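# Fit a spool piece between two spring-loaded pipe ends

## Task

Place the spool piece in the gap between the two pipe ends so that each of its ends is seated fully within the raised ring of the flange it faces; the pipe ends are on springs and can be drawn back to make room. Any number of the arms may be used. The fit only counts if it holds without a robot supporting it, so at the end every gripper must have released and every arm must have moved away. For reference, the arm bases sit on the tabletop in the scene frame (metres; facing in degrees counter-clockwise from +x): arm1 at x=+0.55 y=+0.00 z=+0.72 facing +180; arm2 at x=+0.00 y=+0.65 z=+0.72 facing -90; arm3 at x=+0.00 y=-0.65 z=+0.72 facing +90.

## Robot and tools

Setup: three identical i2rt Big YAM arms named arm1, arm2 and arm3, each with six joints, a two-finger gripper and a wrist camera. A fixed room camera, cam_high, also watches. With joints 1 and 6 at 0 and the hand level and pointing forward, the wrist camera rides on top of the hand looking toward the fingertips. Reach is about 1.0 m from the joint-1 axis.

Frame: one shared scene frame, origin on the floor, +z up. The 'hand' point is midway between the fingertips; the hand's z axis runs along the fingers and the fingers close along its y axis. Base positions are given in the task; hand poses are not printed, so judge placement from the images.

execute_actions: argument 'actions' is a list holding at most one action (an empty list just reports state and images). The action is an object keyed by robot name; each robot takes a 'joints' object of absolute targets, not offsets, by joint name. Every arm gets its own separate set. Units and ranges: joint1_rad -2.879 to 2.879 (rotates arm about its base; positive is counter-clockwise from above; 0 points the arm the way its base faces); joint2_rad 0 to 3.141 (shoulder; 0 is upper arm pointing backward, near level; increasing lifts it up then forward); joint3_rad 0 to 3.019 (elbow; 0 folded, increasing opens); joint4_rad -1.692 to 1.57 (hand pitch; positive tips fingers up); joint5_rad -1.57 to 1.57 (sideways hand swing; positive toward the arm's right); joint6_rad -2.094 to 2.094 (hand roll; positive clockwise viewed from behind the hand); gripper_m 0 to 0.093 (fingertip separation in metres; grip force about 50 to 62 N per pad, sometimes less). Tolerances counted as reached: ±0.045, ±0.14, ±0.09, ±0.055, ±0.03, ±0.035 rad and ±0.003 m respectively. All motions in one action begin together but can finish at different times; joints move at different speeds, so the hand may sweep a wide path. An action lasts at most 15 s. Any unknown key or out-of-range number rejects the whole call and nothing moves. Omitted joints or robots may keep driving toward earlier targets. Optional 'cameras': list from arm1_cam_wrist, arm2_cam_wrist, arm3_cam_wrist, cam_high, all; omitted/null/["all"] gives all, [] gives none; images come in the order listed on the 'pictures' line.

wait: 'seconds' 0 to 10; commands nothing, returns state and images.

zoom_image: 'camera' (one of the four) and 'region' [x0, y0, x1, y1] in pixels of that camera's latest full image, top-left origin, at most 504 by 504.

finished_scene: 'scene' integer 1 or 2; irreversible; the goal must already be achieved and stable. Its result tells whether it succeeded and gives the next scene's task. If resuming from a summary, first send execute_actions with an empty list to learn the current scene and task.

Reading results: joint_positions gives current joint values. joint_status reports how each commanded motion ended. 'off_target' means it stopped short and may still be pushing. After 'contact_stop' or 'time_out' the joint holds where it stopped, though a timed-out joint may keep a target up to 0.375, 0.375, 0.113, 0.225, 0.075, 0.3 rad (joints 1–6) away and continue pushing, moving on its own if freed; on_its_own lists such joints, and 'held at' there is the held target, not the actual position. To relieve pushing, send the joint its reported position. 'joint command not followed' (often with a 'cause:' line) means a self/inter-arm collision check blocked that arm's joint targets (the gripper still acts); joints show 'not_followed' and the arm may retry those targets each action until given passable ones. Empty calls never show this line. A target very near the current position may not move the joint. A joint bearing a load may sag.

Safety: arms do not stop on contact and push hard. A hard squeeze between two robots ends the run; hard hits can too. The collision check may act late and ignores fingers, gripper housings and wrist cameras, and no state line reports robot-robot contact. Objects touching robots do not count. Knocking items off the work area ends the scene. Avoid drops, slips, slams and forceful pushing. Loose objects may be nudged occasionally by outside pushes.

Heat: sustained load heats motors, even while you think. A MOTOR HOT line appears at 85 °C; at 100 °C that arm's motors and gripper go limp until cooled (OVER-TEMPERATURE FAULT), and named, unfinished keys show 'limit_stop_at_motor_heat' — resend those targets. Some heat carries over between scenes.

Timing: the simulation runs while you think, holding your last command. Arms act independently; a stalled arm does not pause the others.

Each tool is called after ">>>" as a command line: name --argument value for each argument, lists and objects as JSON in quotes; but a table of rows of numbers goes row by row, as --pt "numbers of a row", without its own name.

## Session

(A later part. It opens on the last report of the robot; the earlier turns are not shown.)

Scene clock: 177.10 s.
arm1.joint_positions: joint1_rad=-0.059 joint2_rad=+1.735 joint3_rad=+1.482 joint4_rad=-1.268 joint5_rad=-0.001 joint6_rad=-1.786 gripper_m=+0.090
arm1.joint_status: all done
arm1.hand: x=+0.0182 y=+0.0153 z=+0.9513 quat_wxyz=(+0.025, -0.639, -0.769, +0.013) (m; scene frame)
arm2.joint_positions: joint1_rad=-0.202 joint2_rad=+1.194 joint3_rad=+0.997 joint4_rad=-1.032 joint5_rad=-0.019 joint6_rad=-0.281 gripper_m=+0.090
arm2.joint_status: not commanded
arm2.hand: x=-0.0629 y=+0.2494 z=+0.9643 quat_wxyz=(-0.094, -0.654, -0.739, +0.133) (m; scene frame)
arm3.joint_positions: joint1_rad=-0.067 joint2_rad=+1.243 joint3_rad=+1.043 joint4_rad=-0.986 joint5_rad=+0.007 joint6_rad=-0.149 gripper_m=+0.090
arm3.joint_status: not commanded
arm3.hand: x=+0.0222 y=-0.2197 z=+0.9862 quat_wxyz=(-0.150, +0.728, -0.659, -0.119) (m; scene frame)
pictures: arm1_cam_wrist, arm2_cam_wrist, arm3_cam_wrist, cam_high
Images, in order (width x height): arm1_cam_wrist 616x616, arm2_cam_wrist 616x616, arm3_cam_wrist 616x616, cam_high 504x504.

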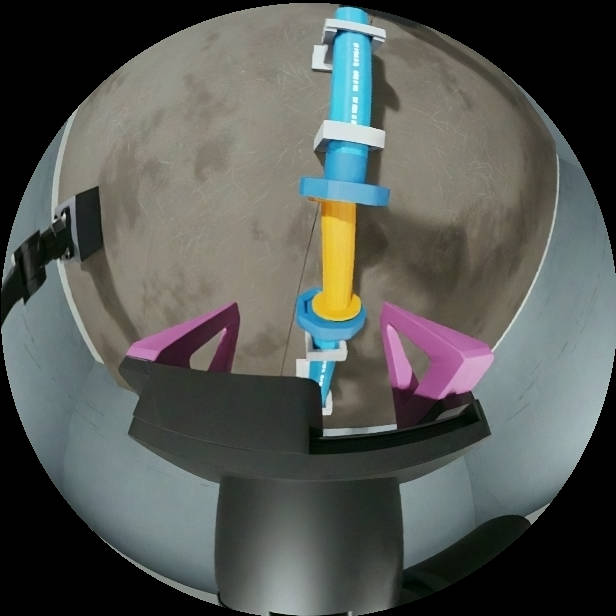

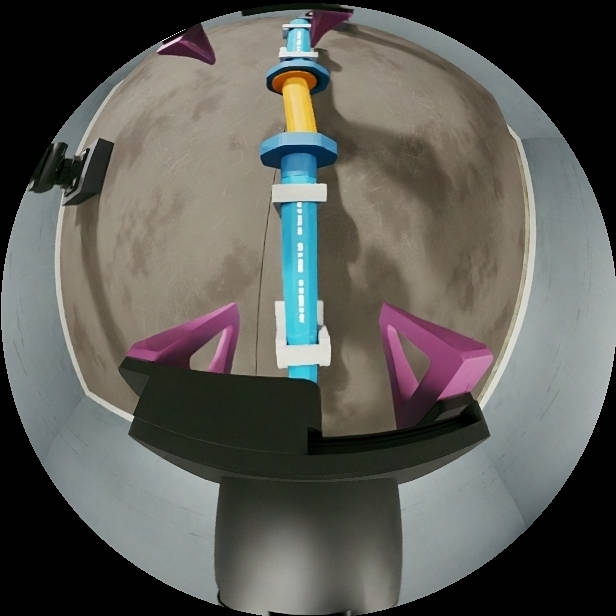

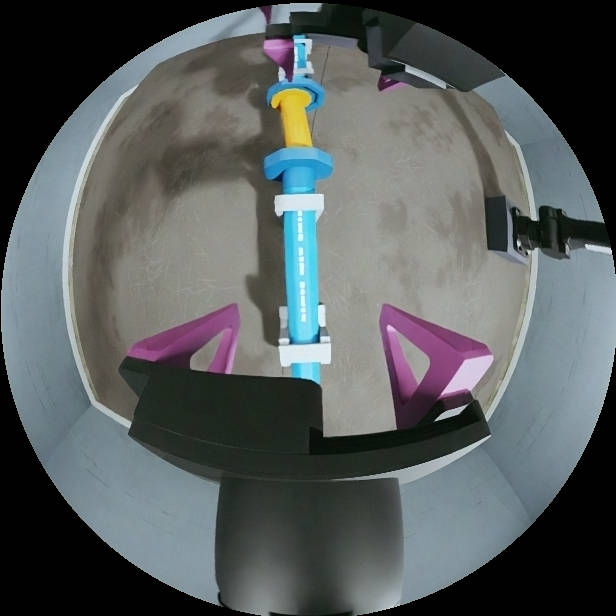

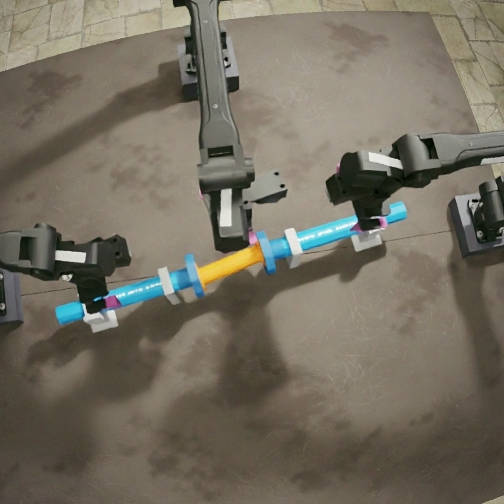

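>>> execute_actions --actions '[{"arm1":{"joints":{"joint1_rad":-0.111,"joint6_rad":-1.838}},"arm2":{"joints":{"joint2_rad":0.9}},"arm3":{"joints":{"joint2_rad":0.9}}}]' --cameras '[]'

>>> execute_actions --actions '[{"arm1":{"joints":{"joint2_rad":1.962,"joint4_rad":-1.042}}}]' --cameras '["arm1_cam_wrist","cam_high"]'

Scene clock: 190.90 s.
arm1.joint_positions: joint1_rad=-0.113 joint2_rad=+1.735 joint3_rad=+1.482 joint4_rad=-1.268 joint5_rad=-0.001 joint6_rad=-1.830 gripper_m=+0.090
arm1.joint_status: all done
arm1.hand: x=+0.0199 y=+0.0439 z=+0.9517 quat_wxyz=(+0.026, -0.643, -0.765, +0.012) (m; scene frame)
arm2.joint_positions: joint1_rad=-0.202 joint2_rad=+0.898 joint3_rad=+0.997 joint4_rad=-1.032 joint5_rad=-0.019 joint6_rad=-0.281 gripper_m=+0.090
arm2.joint_status: all done
arm2.hand: x=-0.0570 y=+0.2844 z=+1.0727 quat_wxyz=(-0.170, -0.630, -0.714, +0.254) (m; scene frame)
arm3.joint_positions: joint1_rad=-0.067 joint2_rad=+0.897 joint3_rad=+1.043 joint4_rad=-0.986 joint5_rad=+0.007 joint6_rad=-0.149 gripper_m=+0.090
arm3.joint_status: all done
arm3.hand: x=+0.0198 y=-0.2698 z=+1.1202 quat_wxyz=(-0.278, +0.692, -0.627, -0.224) (m; scene frame)
pictures: none
No camera images: the call's "cameras" was empty. Leave "cameras" out to get every camera's image.

Scene clock: 192.00 s.
arm1.joint_positions: joint1_rad=-0.113 joint2_rad=+1.979 joint3_rad=+1.482 joint4_rad=-1.056 joint5_rad=-0.001 joint6_rad=-1.830 gripper_m=+0.090
arm1.joint_status: all done
arm1.hand: x=-0.0224 y=+0.0491 z=+0.8236 quat_wxyz=(+0.013, -0.643, -0.766, +0.003) (m; scene frame)
arm2.joint_positions: joint1_rad=-0.202 joint2_rad=+0.898 joint3_rad=+0.997 joint4_rad=-1.032 joint5_rad=-0.019 joint6_rad=-0.281 gripper_m=+0.090
arm2.joint_status: not commanded
arm2.hand: x=-0.0570 y=+0.2844 z=+1.0727 quat_wxyz=(-0.170, -0.630, -0.714, +0.254) (m; scene frame)
arm3.joint_positions: joint1_rad=-0.067 joint2_rad=+0.897 joint3_rad=+1.043 joint4_rad=-0.986 joint5_rad=+0.007 joint6_rad=-0.149 gripper_m=+0.090
arm3.joint_status: not commanded
arm3.hand: x=+0.0198 y=-0.2698 z=+1.1202 quat_wxyz=(-0.278, +0.692, -0.627, -0.224) (m; scene frame)
pictures: arm1_cam_wrist, cam_high
Images, in order (width x height): arm1_cam_wrist 616x616, cam_high 504x504.

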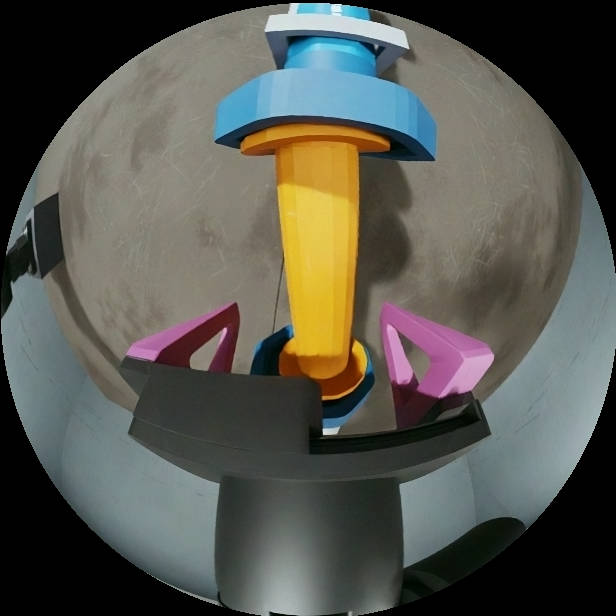

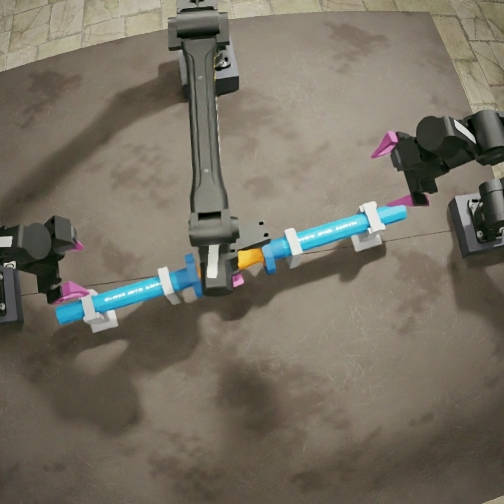

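>>> execute_actions --actions '[{"arm1":{"joints":{"gripper_m":0}}}]'

>>> zoom_image --camera "arm3_cam_wrist" --region '[200,60,420,300]'

>>> zoom_image --camera "arm2_cam_wrist" --region '[200,60,420,300]'

Scene clock: 196.00 s.
arm1.joint_positions: joint1_rad=-0.113 joint2_rad=+1.976 joint3_rad=+1.482 joint4_rad=-1.042 joint5_rad=-0.001 joint6_rad=-1.828 gripper_m=+0.035
arm1.joint_status: gripper_m off_target (ended at +0.035, target +0.000)
arm1.hand: x=-0.0259 y=+0.0493 z=+0.8249 quat_wxyz=(+0.019, -0.644, -0.765, +0.007) (m; scene frame)
arm2.joint_positions: joint1_rad=-0.202 joint2_rad=+0.898 joint3_rad=+0.997 joint4_rad=-1.032 joint5_rad=-0.019 joint6_rad=-0.281 gripper_m=+0.090
arm2.joint_status: not commanded
arm2.hand: x=-0.0570 y=+0.2844 z=+1.0727 quat_wxyz=(-0.170, -0.630, -0.714, +0.254) (m; scene frame)
arm3.joint_positions: joint1_rad=-0.067 joint2_rad=+0.897 joint3_rad=+1.043 joint4_rad=-0.986 joint5_rad=+0.007 joint6_rad=-0.149 gripper_m=+0.090
arm3.joint_status: not commanded
arm3.hand: x=+0.0198 y=-0.2698 z=+1.1202 quat_wxyz=(-0.278, +0.692, -0.627, -0.224) (m; scene frame)
pictures: arm1_cam_wrist, arm2_cam_wrist, arm3_cam_wrist, cam_high
Images, in order (width x height): arm1_cam_wrist 616x616, arm2_cam_wrist 616x616, arm3_cam_wrist 616x616, cam_high 504x504.

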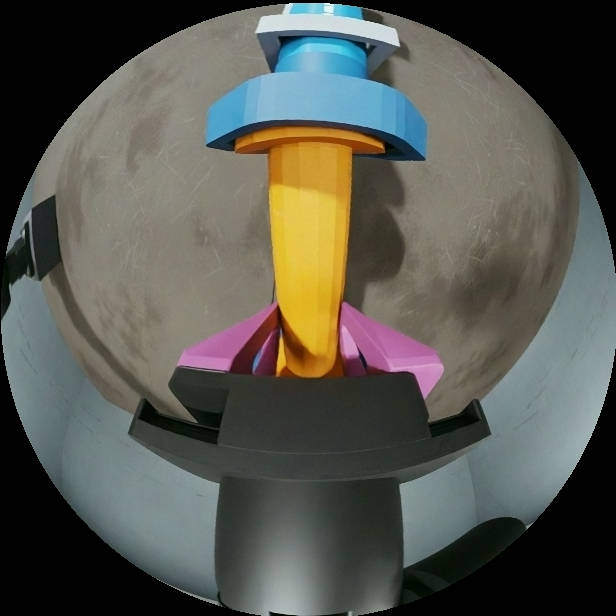

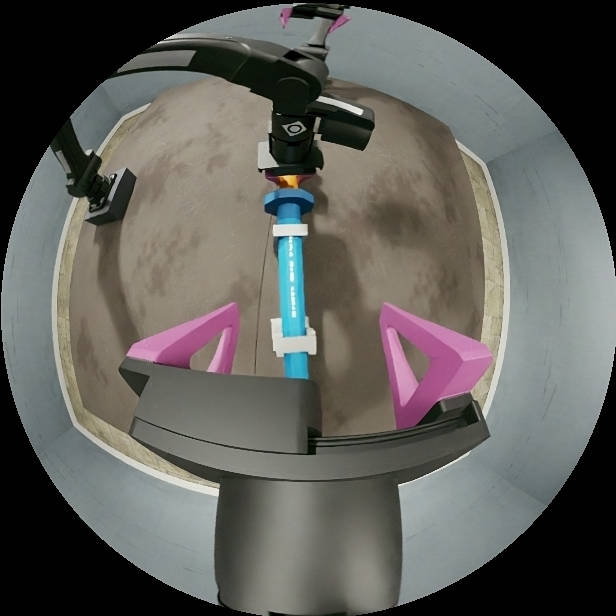

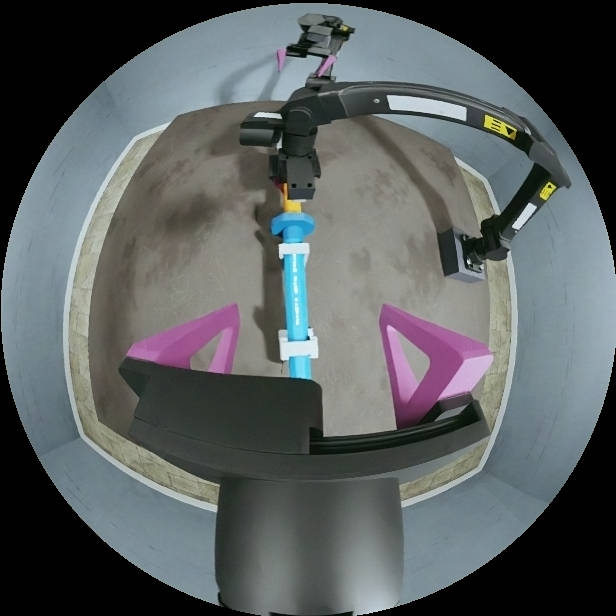

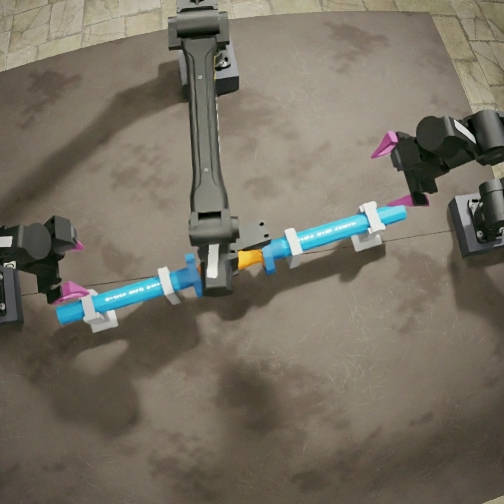

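Region (200, 60, 420, 300) of arm3_cam_wrist's 616x616 image, scaled by 2.100, with more detail than that image has; it fills the left 462 columns of this view, and the rest is white.

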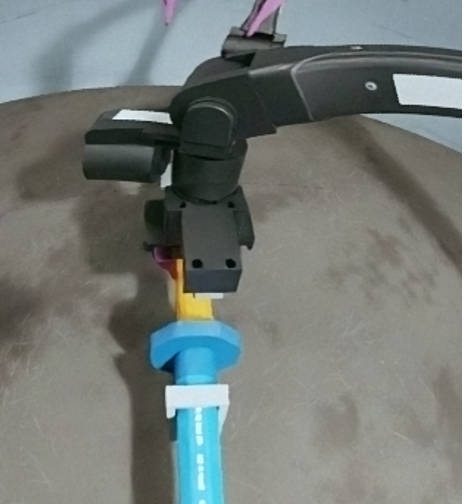

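Region (200, 60, 420, 300) of arm2_cam_wrist's 616x616 image, scaled by 2.100, with more detail than that image has; it fills the left 462 columns of this view, and the rest is white.

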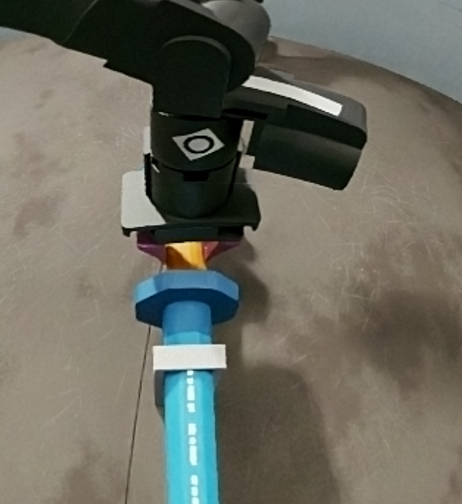

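>>> execute_actions --actions '[{"arm1":{"joints":{"joint4_rad":-1.095}}}]' --cameras '["arm1_cam_wrist","cam_high"]'

>>> zoom_image --camera "cam_high" --region '[150,190,320,320]'

Scene clock: 200.37 s.
arm1.joint_positions: joint1_rad=-0.113 joint2_rad=+1.976 joint3_rad=+1.482 joint4_rad=-1.045 joint5_rad=-0.001 joint6_rad=-1.826 gripper_m=+0.035
arm1.joint_status: all done
arm1.hand: x=-0.0253 y=+0.0492 z=+0.8249 quat_wxyz=(+0.018, -0.644, -0.764, +0.006) (m; scene frame)
arm2.joint_positions: joint1_rad=-0.202 joint2_rad=+0.898 joint3_rad=+0.997 joint4_rad=-1.032 joint5_rad=-0.019 joint6_rad=-0.281 gripper_m=+0.090
arm2.joint_status: not commanded
arm2.hand: x=-0.0570 y=+0.2844 z=+1.0727 quat_wxyz=(-0.170, -0.630, -0.714, +0.254) (m; scene frame)
arm3.joint_positions: joint1_rad=-0.067 joint2_rad=+0.897 joint3_rad=+1.043 joint4_rad=-0.986 joint5_rad=+0.007 joint6_rad=-0.149 gripper_m=+0.090
arm3.joint_status: not commanded
arm3.hand: x=+0.0198 y=-0.2698 z=+1.1202 quat_wxyz=(-0.278, +0.692, -0.627, -0.224) (m; scene frame)
pictures: arm1_cam_wrist, cam_high
Images, in order (width x height): arm1_cam_wrist 616x616, cam_high 504x504.

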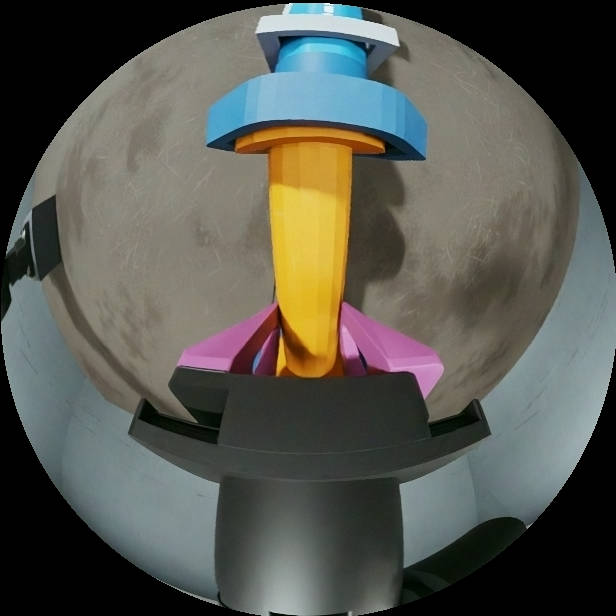

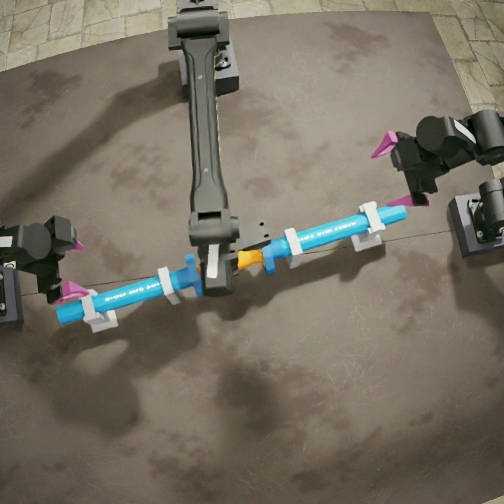

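Region (150, 190, 320, 320) of cam_high's 504x504 image, scaled by 2.965, with more detail than that image has; it fills the top 385 rows of this view, and the rest is white.

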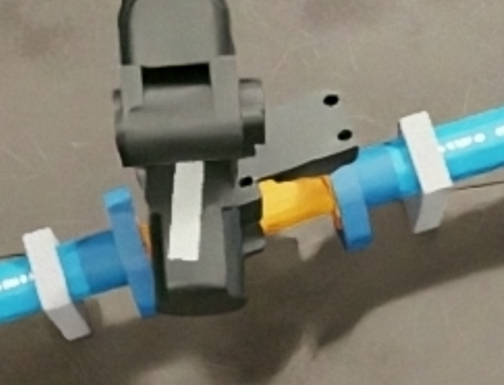

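>>> execute_actions --actions '[{"arm1":{"joints":{"joint3_rad":1.44,"joint2_rad":1.95}}}]' --cameras '["arm1_cam_wrist","cam_high"]'

>>> zoom_image --camera "cam_high" --region '[150,190,320,320]'

Scene clock: 209.93 s.
arm1.joint_positions: joint1_rad=-0.113 joint2_rad=+1.974 joint3_rad=+1.476 joint4_rad=-1.045 joint5_rad=+0.002 joint6_rad=-1.812 gripper_m=+0.035
arm1.joint_status: all done
arm1.hand: x=-0.0229 y=+0.0496 z=+0.8243 quat_wxyz=(+0.018, -0.650, -0.760, +0.004) (m; scene frame)
arm2.joint_positions: joint1_rad=-0.202 joint2_rad=+0.898 joint3_rad=+0.997 joint4_rad=-1.032 joint5_rad=-0.019 joint6_rad=-0.281 gripper_m=+0.090
arm2.joint_status: not commanded
arm2.hand: x=-0.0570 y=+0.2844 z=+1.0727 quat_wxyz=(-0.170, -0.630, -0.714, +0.254) (m; scene frame)
arm3.joint_positions: joint1_rad=-0.067 joint2_rad=+0.897 joint3_rad=+1.043 joint4_rad=-0.986 joint5_rad=+0.007 joint6_rad=-0.149 gripper_m=+0.090
arm3.joint_status: not commanded
arm3.hand: x=+0.0198 y=-0.2698 z=+1.1202 quat_wxyz=(-0.278, +0.692, -0.627, -0.224) (m; scene frame)
pictures: arm1_cam_wrist, cam_high
Images, in order (width x height): arm1_cam_wrist 616x616, cam_high 504x504.

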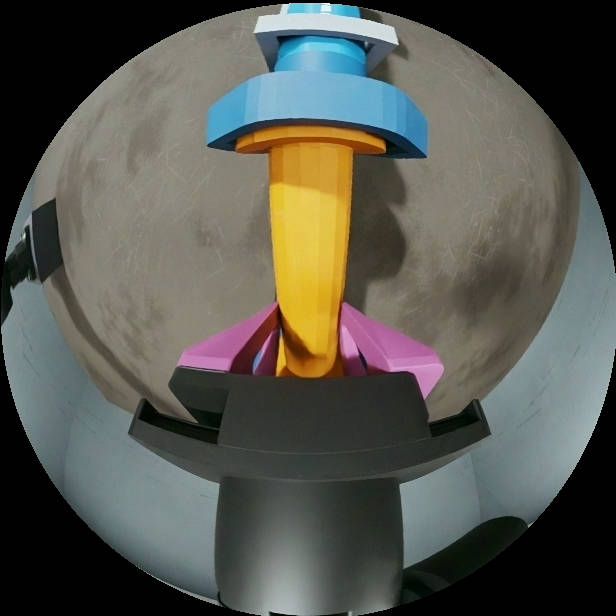

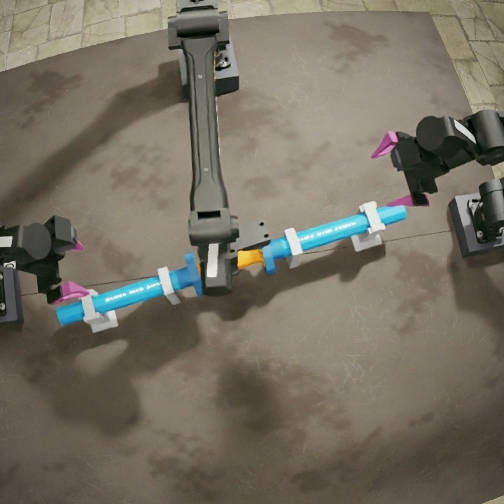

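Region (150, 190, 320, 320) of cam_high's 504x504 image, scaled by 2.965, with more detail than that image has; it fills the top 385 rows of this view, and the rest is white.

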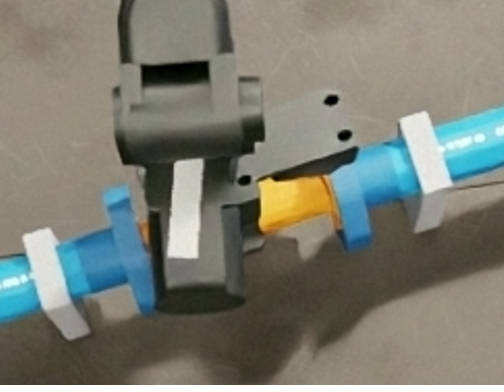

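>>> execute_actions --actions '[{"arm1":{"joints":{"joint3_rad":1.42,"joint2_rad":1.94}}}]' --cameras '[]'

>>> execute_actions --actions '[{"arm1":{"joints":{"gripper_m":0.09,"joint3_rad":1.476,"joint2_rad":1.974,"joint4_rad":-1.045}}}]' --cameras '[]'

>>> execute_actions --actions '[{"arm1":{"joints":{"joint2_rad":1.5}},"arm3":{"joints":{"joint2_rad":1.2}}}]'

>>> zoom_image --camera "arm3_cam_wrist" --region '[230,60,370,200]'

>>> zoom_image --camera "cam_high" --region '[150,190,320,320]'

Scene clock: 216.10 s.
arm1.joint_positions: joint1_rad=-0.113 joint2_rad=+1.968 joint3_rad=+1.467 joint4_rad=-1.035 joint5_rad=+0.002 joint6_rad=-1.809 gripper_m=+0.035
arm1.joint_status: all done
arm1.hand: x=-0.0221 y=+0.0496 z=+0.8242 quat_wxyz=(+0.020, -0.651, -0.759, +0.006) (m; scene frame)
arm2.joint_positions: joint1_rad=-0.202 joint2_rad=+0.898 joint3_rad=+0.997 joint4_rad=-1.032 joint5_rad=-0.019 joint6_rad=-0.281 gripper_m=+0.090
arm2.joint_status: not commanded
arm2.hand: x=-0.0570 y=+0.2844 z=+1.0727 quat_wxyz=(-0.170, -0.630, -0.714, +0.254) (m; scene frame)
arm3.joint_positions: joint1_rad=-0.067 joint2_rad=+0.897 joint3_rad=+1.043 joint4_rad=-0.986 joint5_rad=+0.007 joint6_rad=-0.149 gripper_m=+0.090
arm3.joint_status: not commanded
arm3.hand: x=+0.0198 y=-0.2698 z=+1.1202 quat_wxyz=(-0.278, +0.692, -0.627, -0.224) (m; scene frame)
pictures: none
No camera images: the call's "cameras" was empty. Leave "cameras" out to get every camera's image.

Scene clock: 216.83 s.
arm1.joint_positions: joint1_rad=-0.113 joint2_rad=+1.969 joint3_rad=+1.467 joint4_rad=-1.034 joint5_rad=+0.002 joint6_rad=-1.829 gripper_m=+0.090
arm1.joint_status: all done
arm1.hand: x=-0.0222 y=+0.0496 z=+0.8240 quat_wxyz=(+0.020, -0.643, -0.765, +0.006) (m; scene frame)
arm2.joint_positions: joint1_rad=-0.202 joint2_rad=+0.898 joint3_rad=+0.997 joint4_rad=-1.032 joint5_rad=-0.019 joint6_rad=-0.281 gripper_m=+0.090
arm2.joint_status: not commanded
arm2.hand: x=-0.0570 y=+0.2844 z=+1.0727 quat_wxyz=(-0.170, -0.630, -0.714, +0.254) (m; scene frame)
arm3.joint_positions: joint1_rad=-0.067 joint2_rad=+0.897 joint3_rad=+1.043 joint4_rad=-0.986 joint5_rad=+0.007 joint6_rad=-0.149 gripper_m=+0.090
arm3.joint_status: not commanded
arm3.hand: x=+0.0198 y=-0.2698 z=+1.1202 quat_wxyz=(-0.278, +0.692, -0.627, -0.224) (m; scene frame)
pictures: none
No camera images: the call's "cameras" was empty. Leave "cameras" out to get every camera's image.

Scene clock: 218.33 s.
arm1.joint_positions: joint1_rad=-0.113 joint2_rad=+1.497 joint3_rad=+1.467 joint4_rad=-1.034 joint5_rad=+0.002 joint6_rad=-1.830 gripper_m=+0.090
arm1.joint_status: all done
arm1.hand: x=-0.0092 y=+0.0455 z=+1.0870 quat_wxyz=(+0.211, -0.621, -0.741, +0.140) (m; scene frame)
arm2.joint_positions: joint1_rad=-0.202 joint2_rad=+0.898 joint3_rad=+0.997 joint4_rad=-1.032 joint5_rad=-0.019 joint6_rad=-0.281 gripper_m=+0.090
arm2.joint_status: not commanded
arm2.hand: x=-0.0570 y=+0.2844 z=+1.0727 quat_wxyz=(-0.170, -0.630, -0.714, +0.254) (m; scene frame)
arm3.joint_positions: joint1_rad=-0.067 joint2_rad=+1.211 joint3_rad=+1.043 joint4_rad=-0.986 joint5_rad=+0.007 joint6_rad=-0.149 gripper_m=+0.090
arm3.joint_status: all done
arm3.hand: x=+0.0221 y=-0.2223 z=+0.9992 quat_wxyz=(-0.162, +0.725, -0.656, -0.129) (m; scene frame)
pictures: arm1_cam_wrist, arm2_cam_wrist, arm3_cam_wrist, cam_high
Images, in order (width x height): arm1_cam_wrist 616x616, arm2_cam_wrist 616x616, arm3_cam_wrist 616x616, cam_high 504x504.

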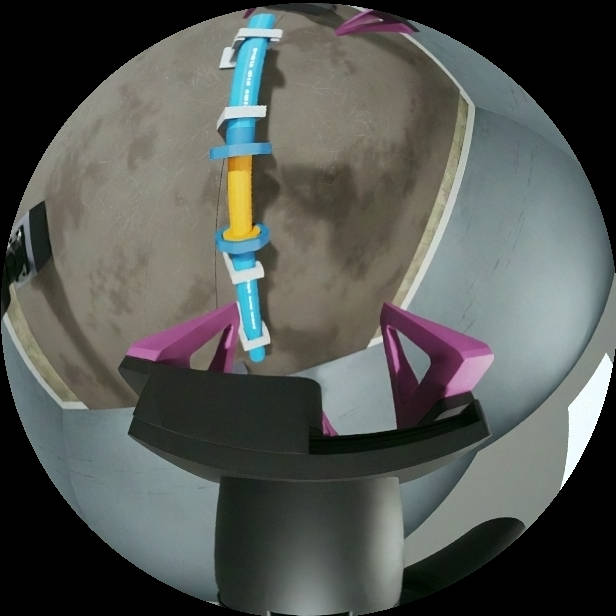

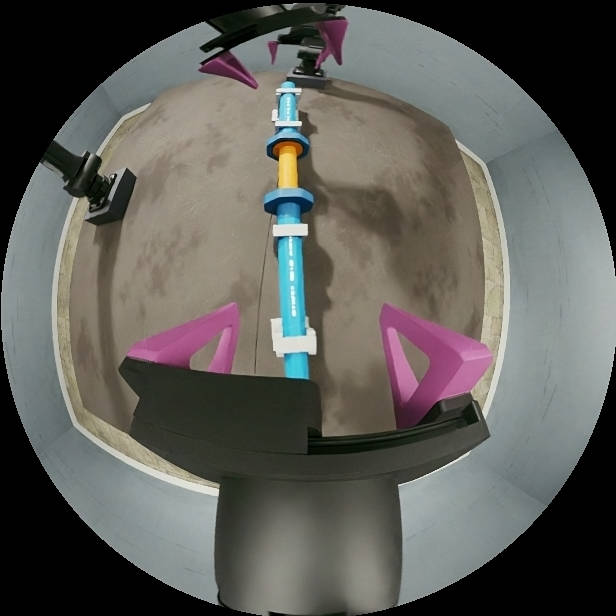

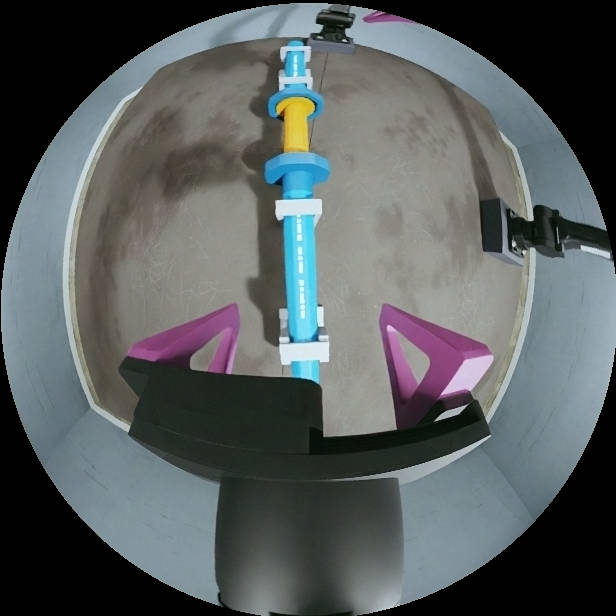

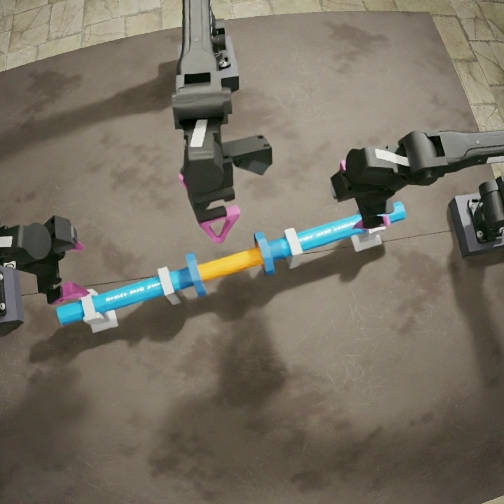

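Region (230, 60, 370, 200) of arm3_cam_wrist's 616x616 image, scaled by 3.600, with more detail than that image has.

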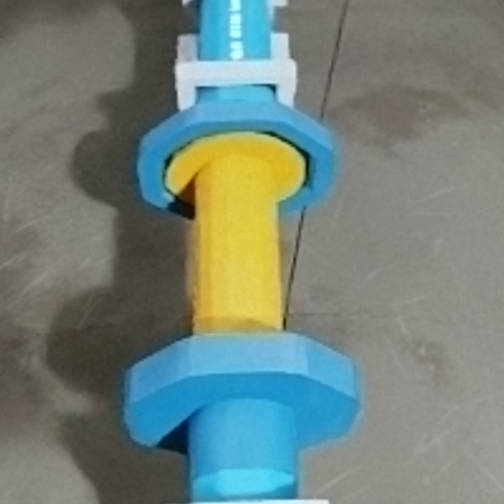

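Region (150, 190, 320, 320) of cam_high's 504x504 image, scaled by 2.965, with more detail than that image has; it fills the top 385 rows of this view, and the rest is white.

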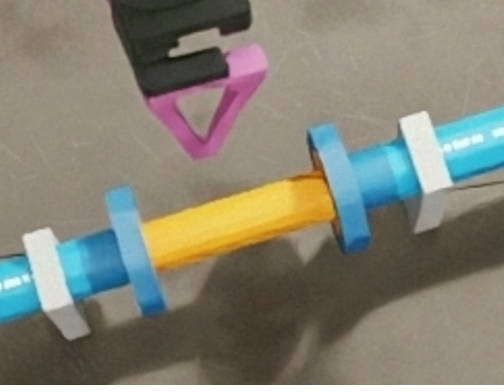

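Seated now, and the arms are clear.

>>> finished_scene --scene 1

The scene is finished: the task was done.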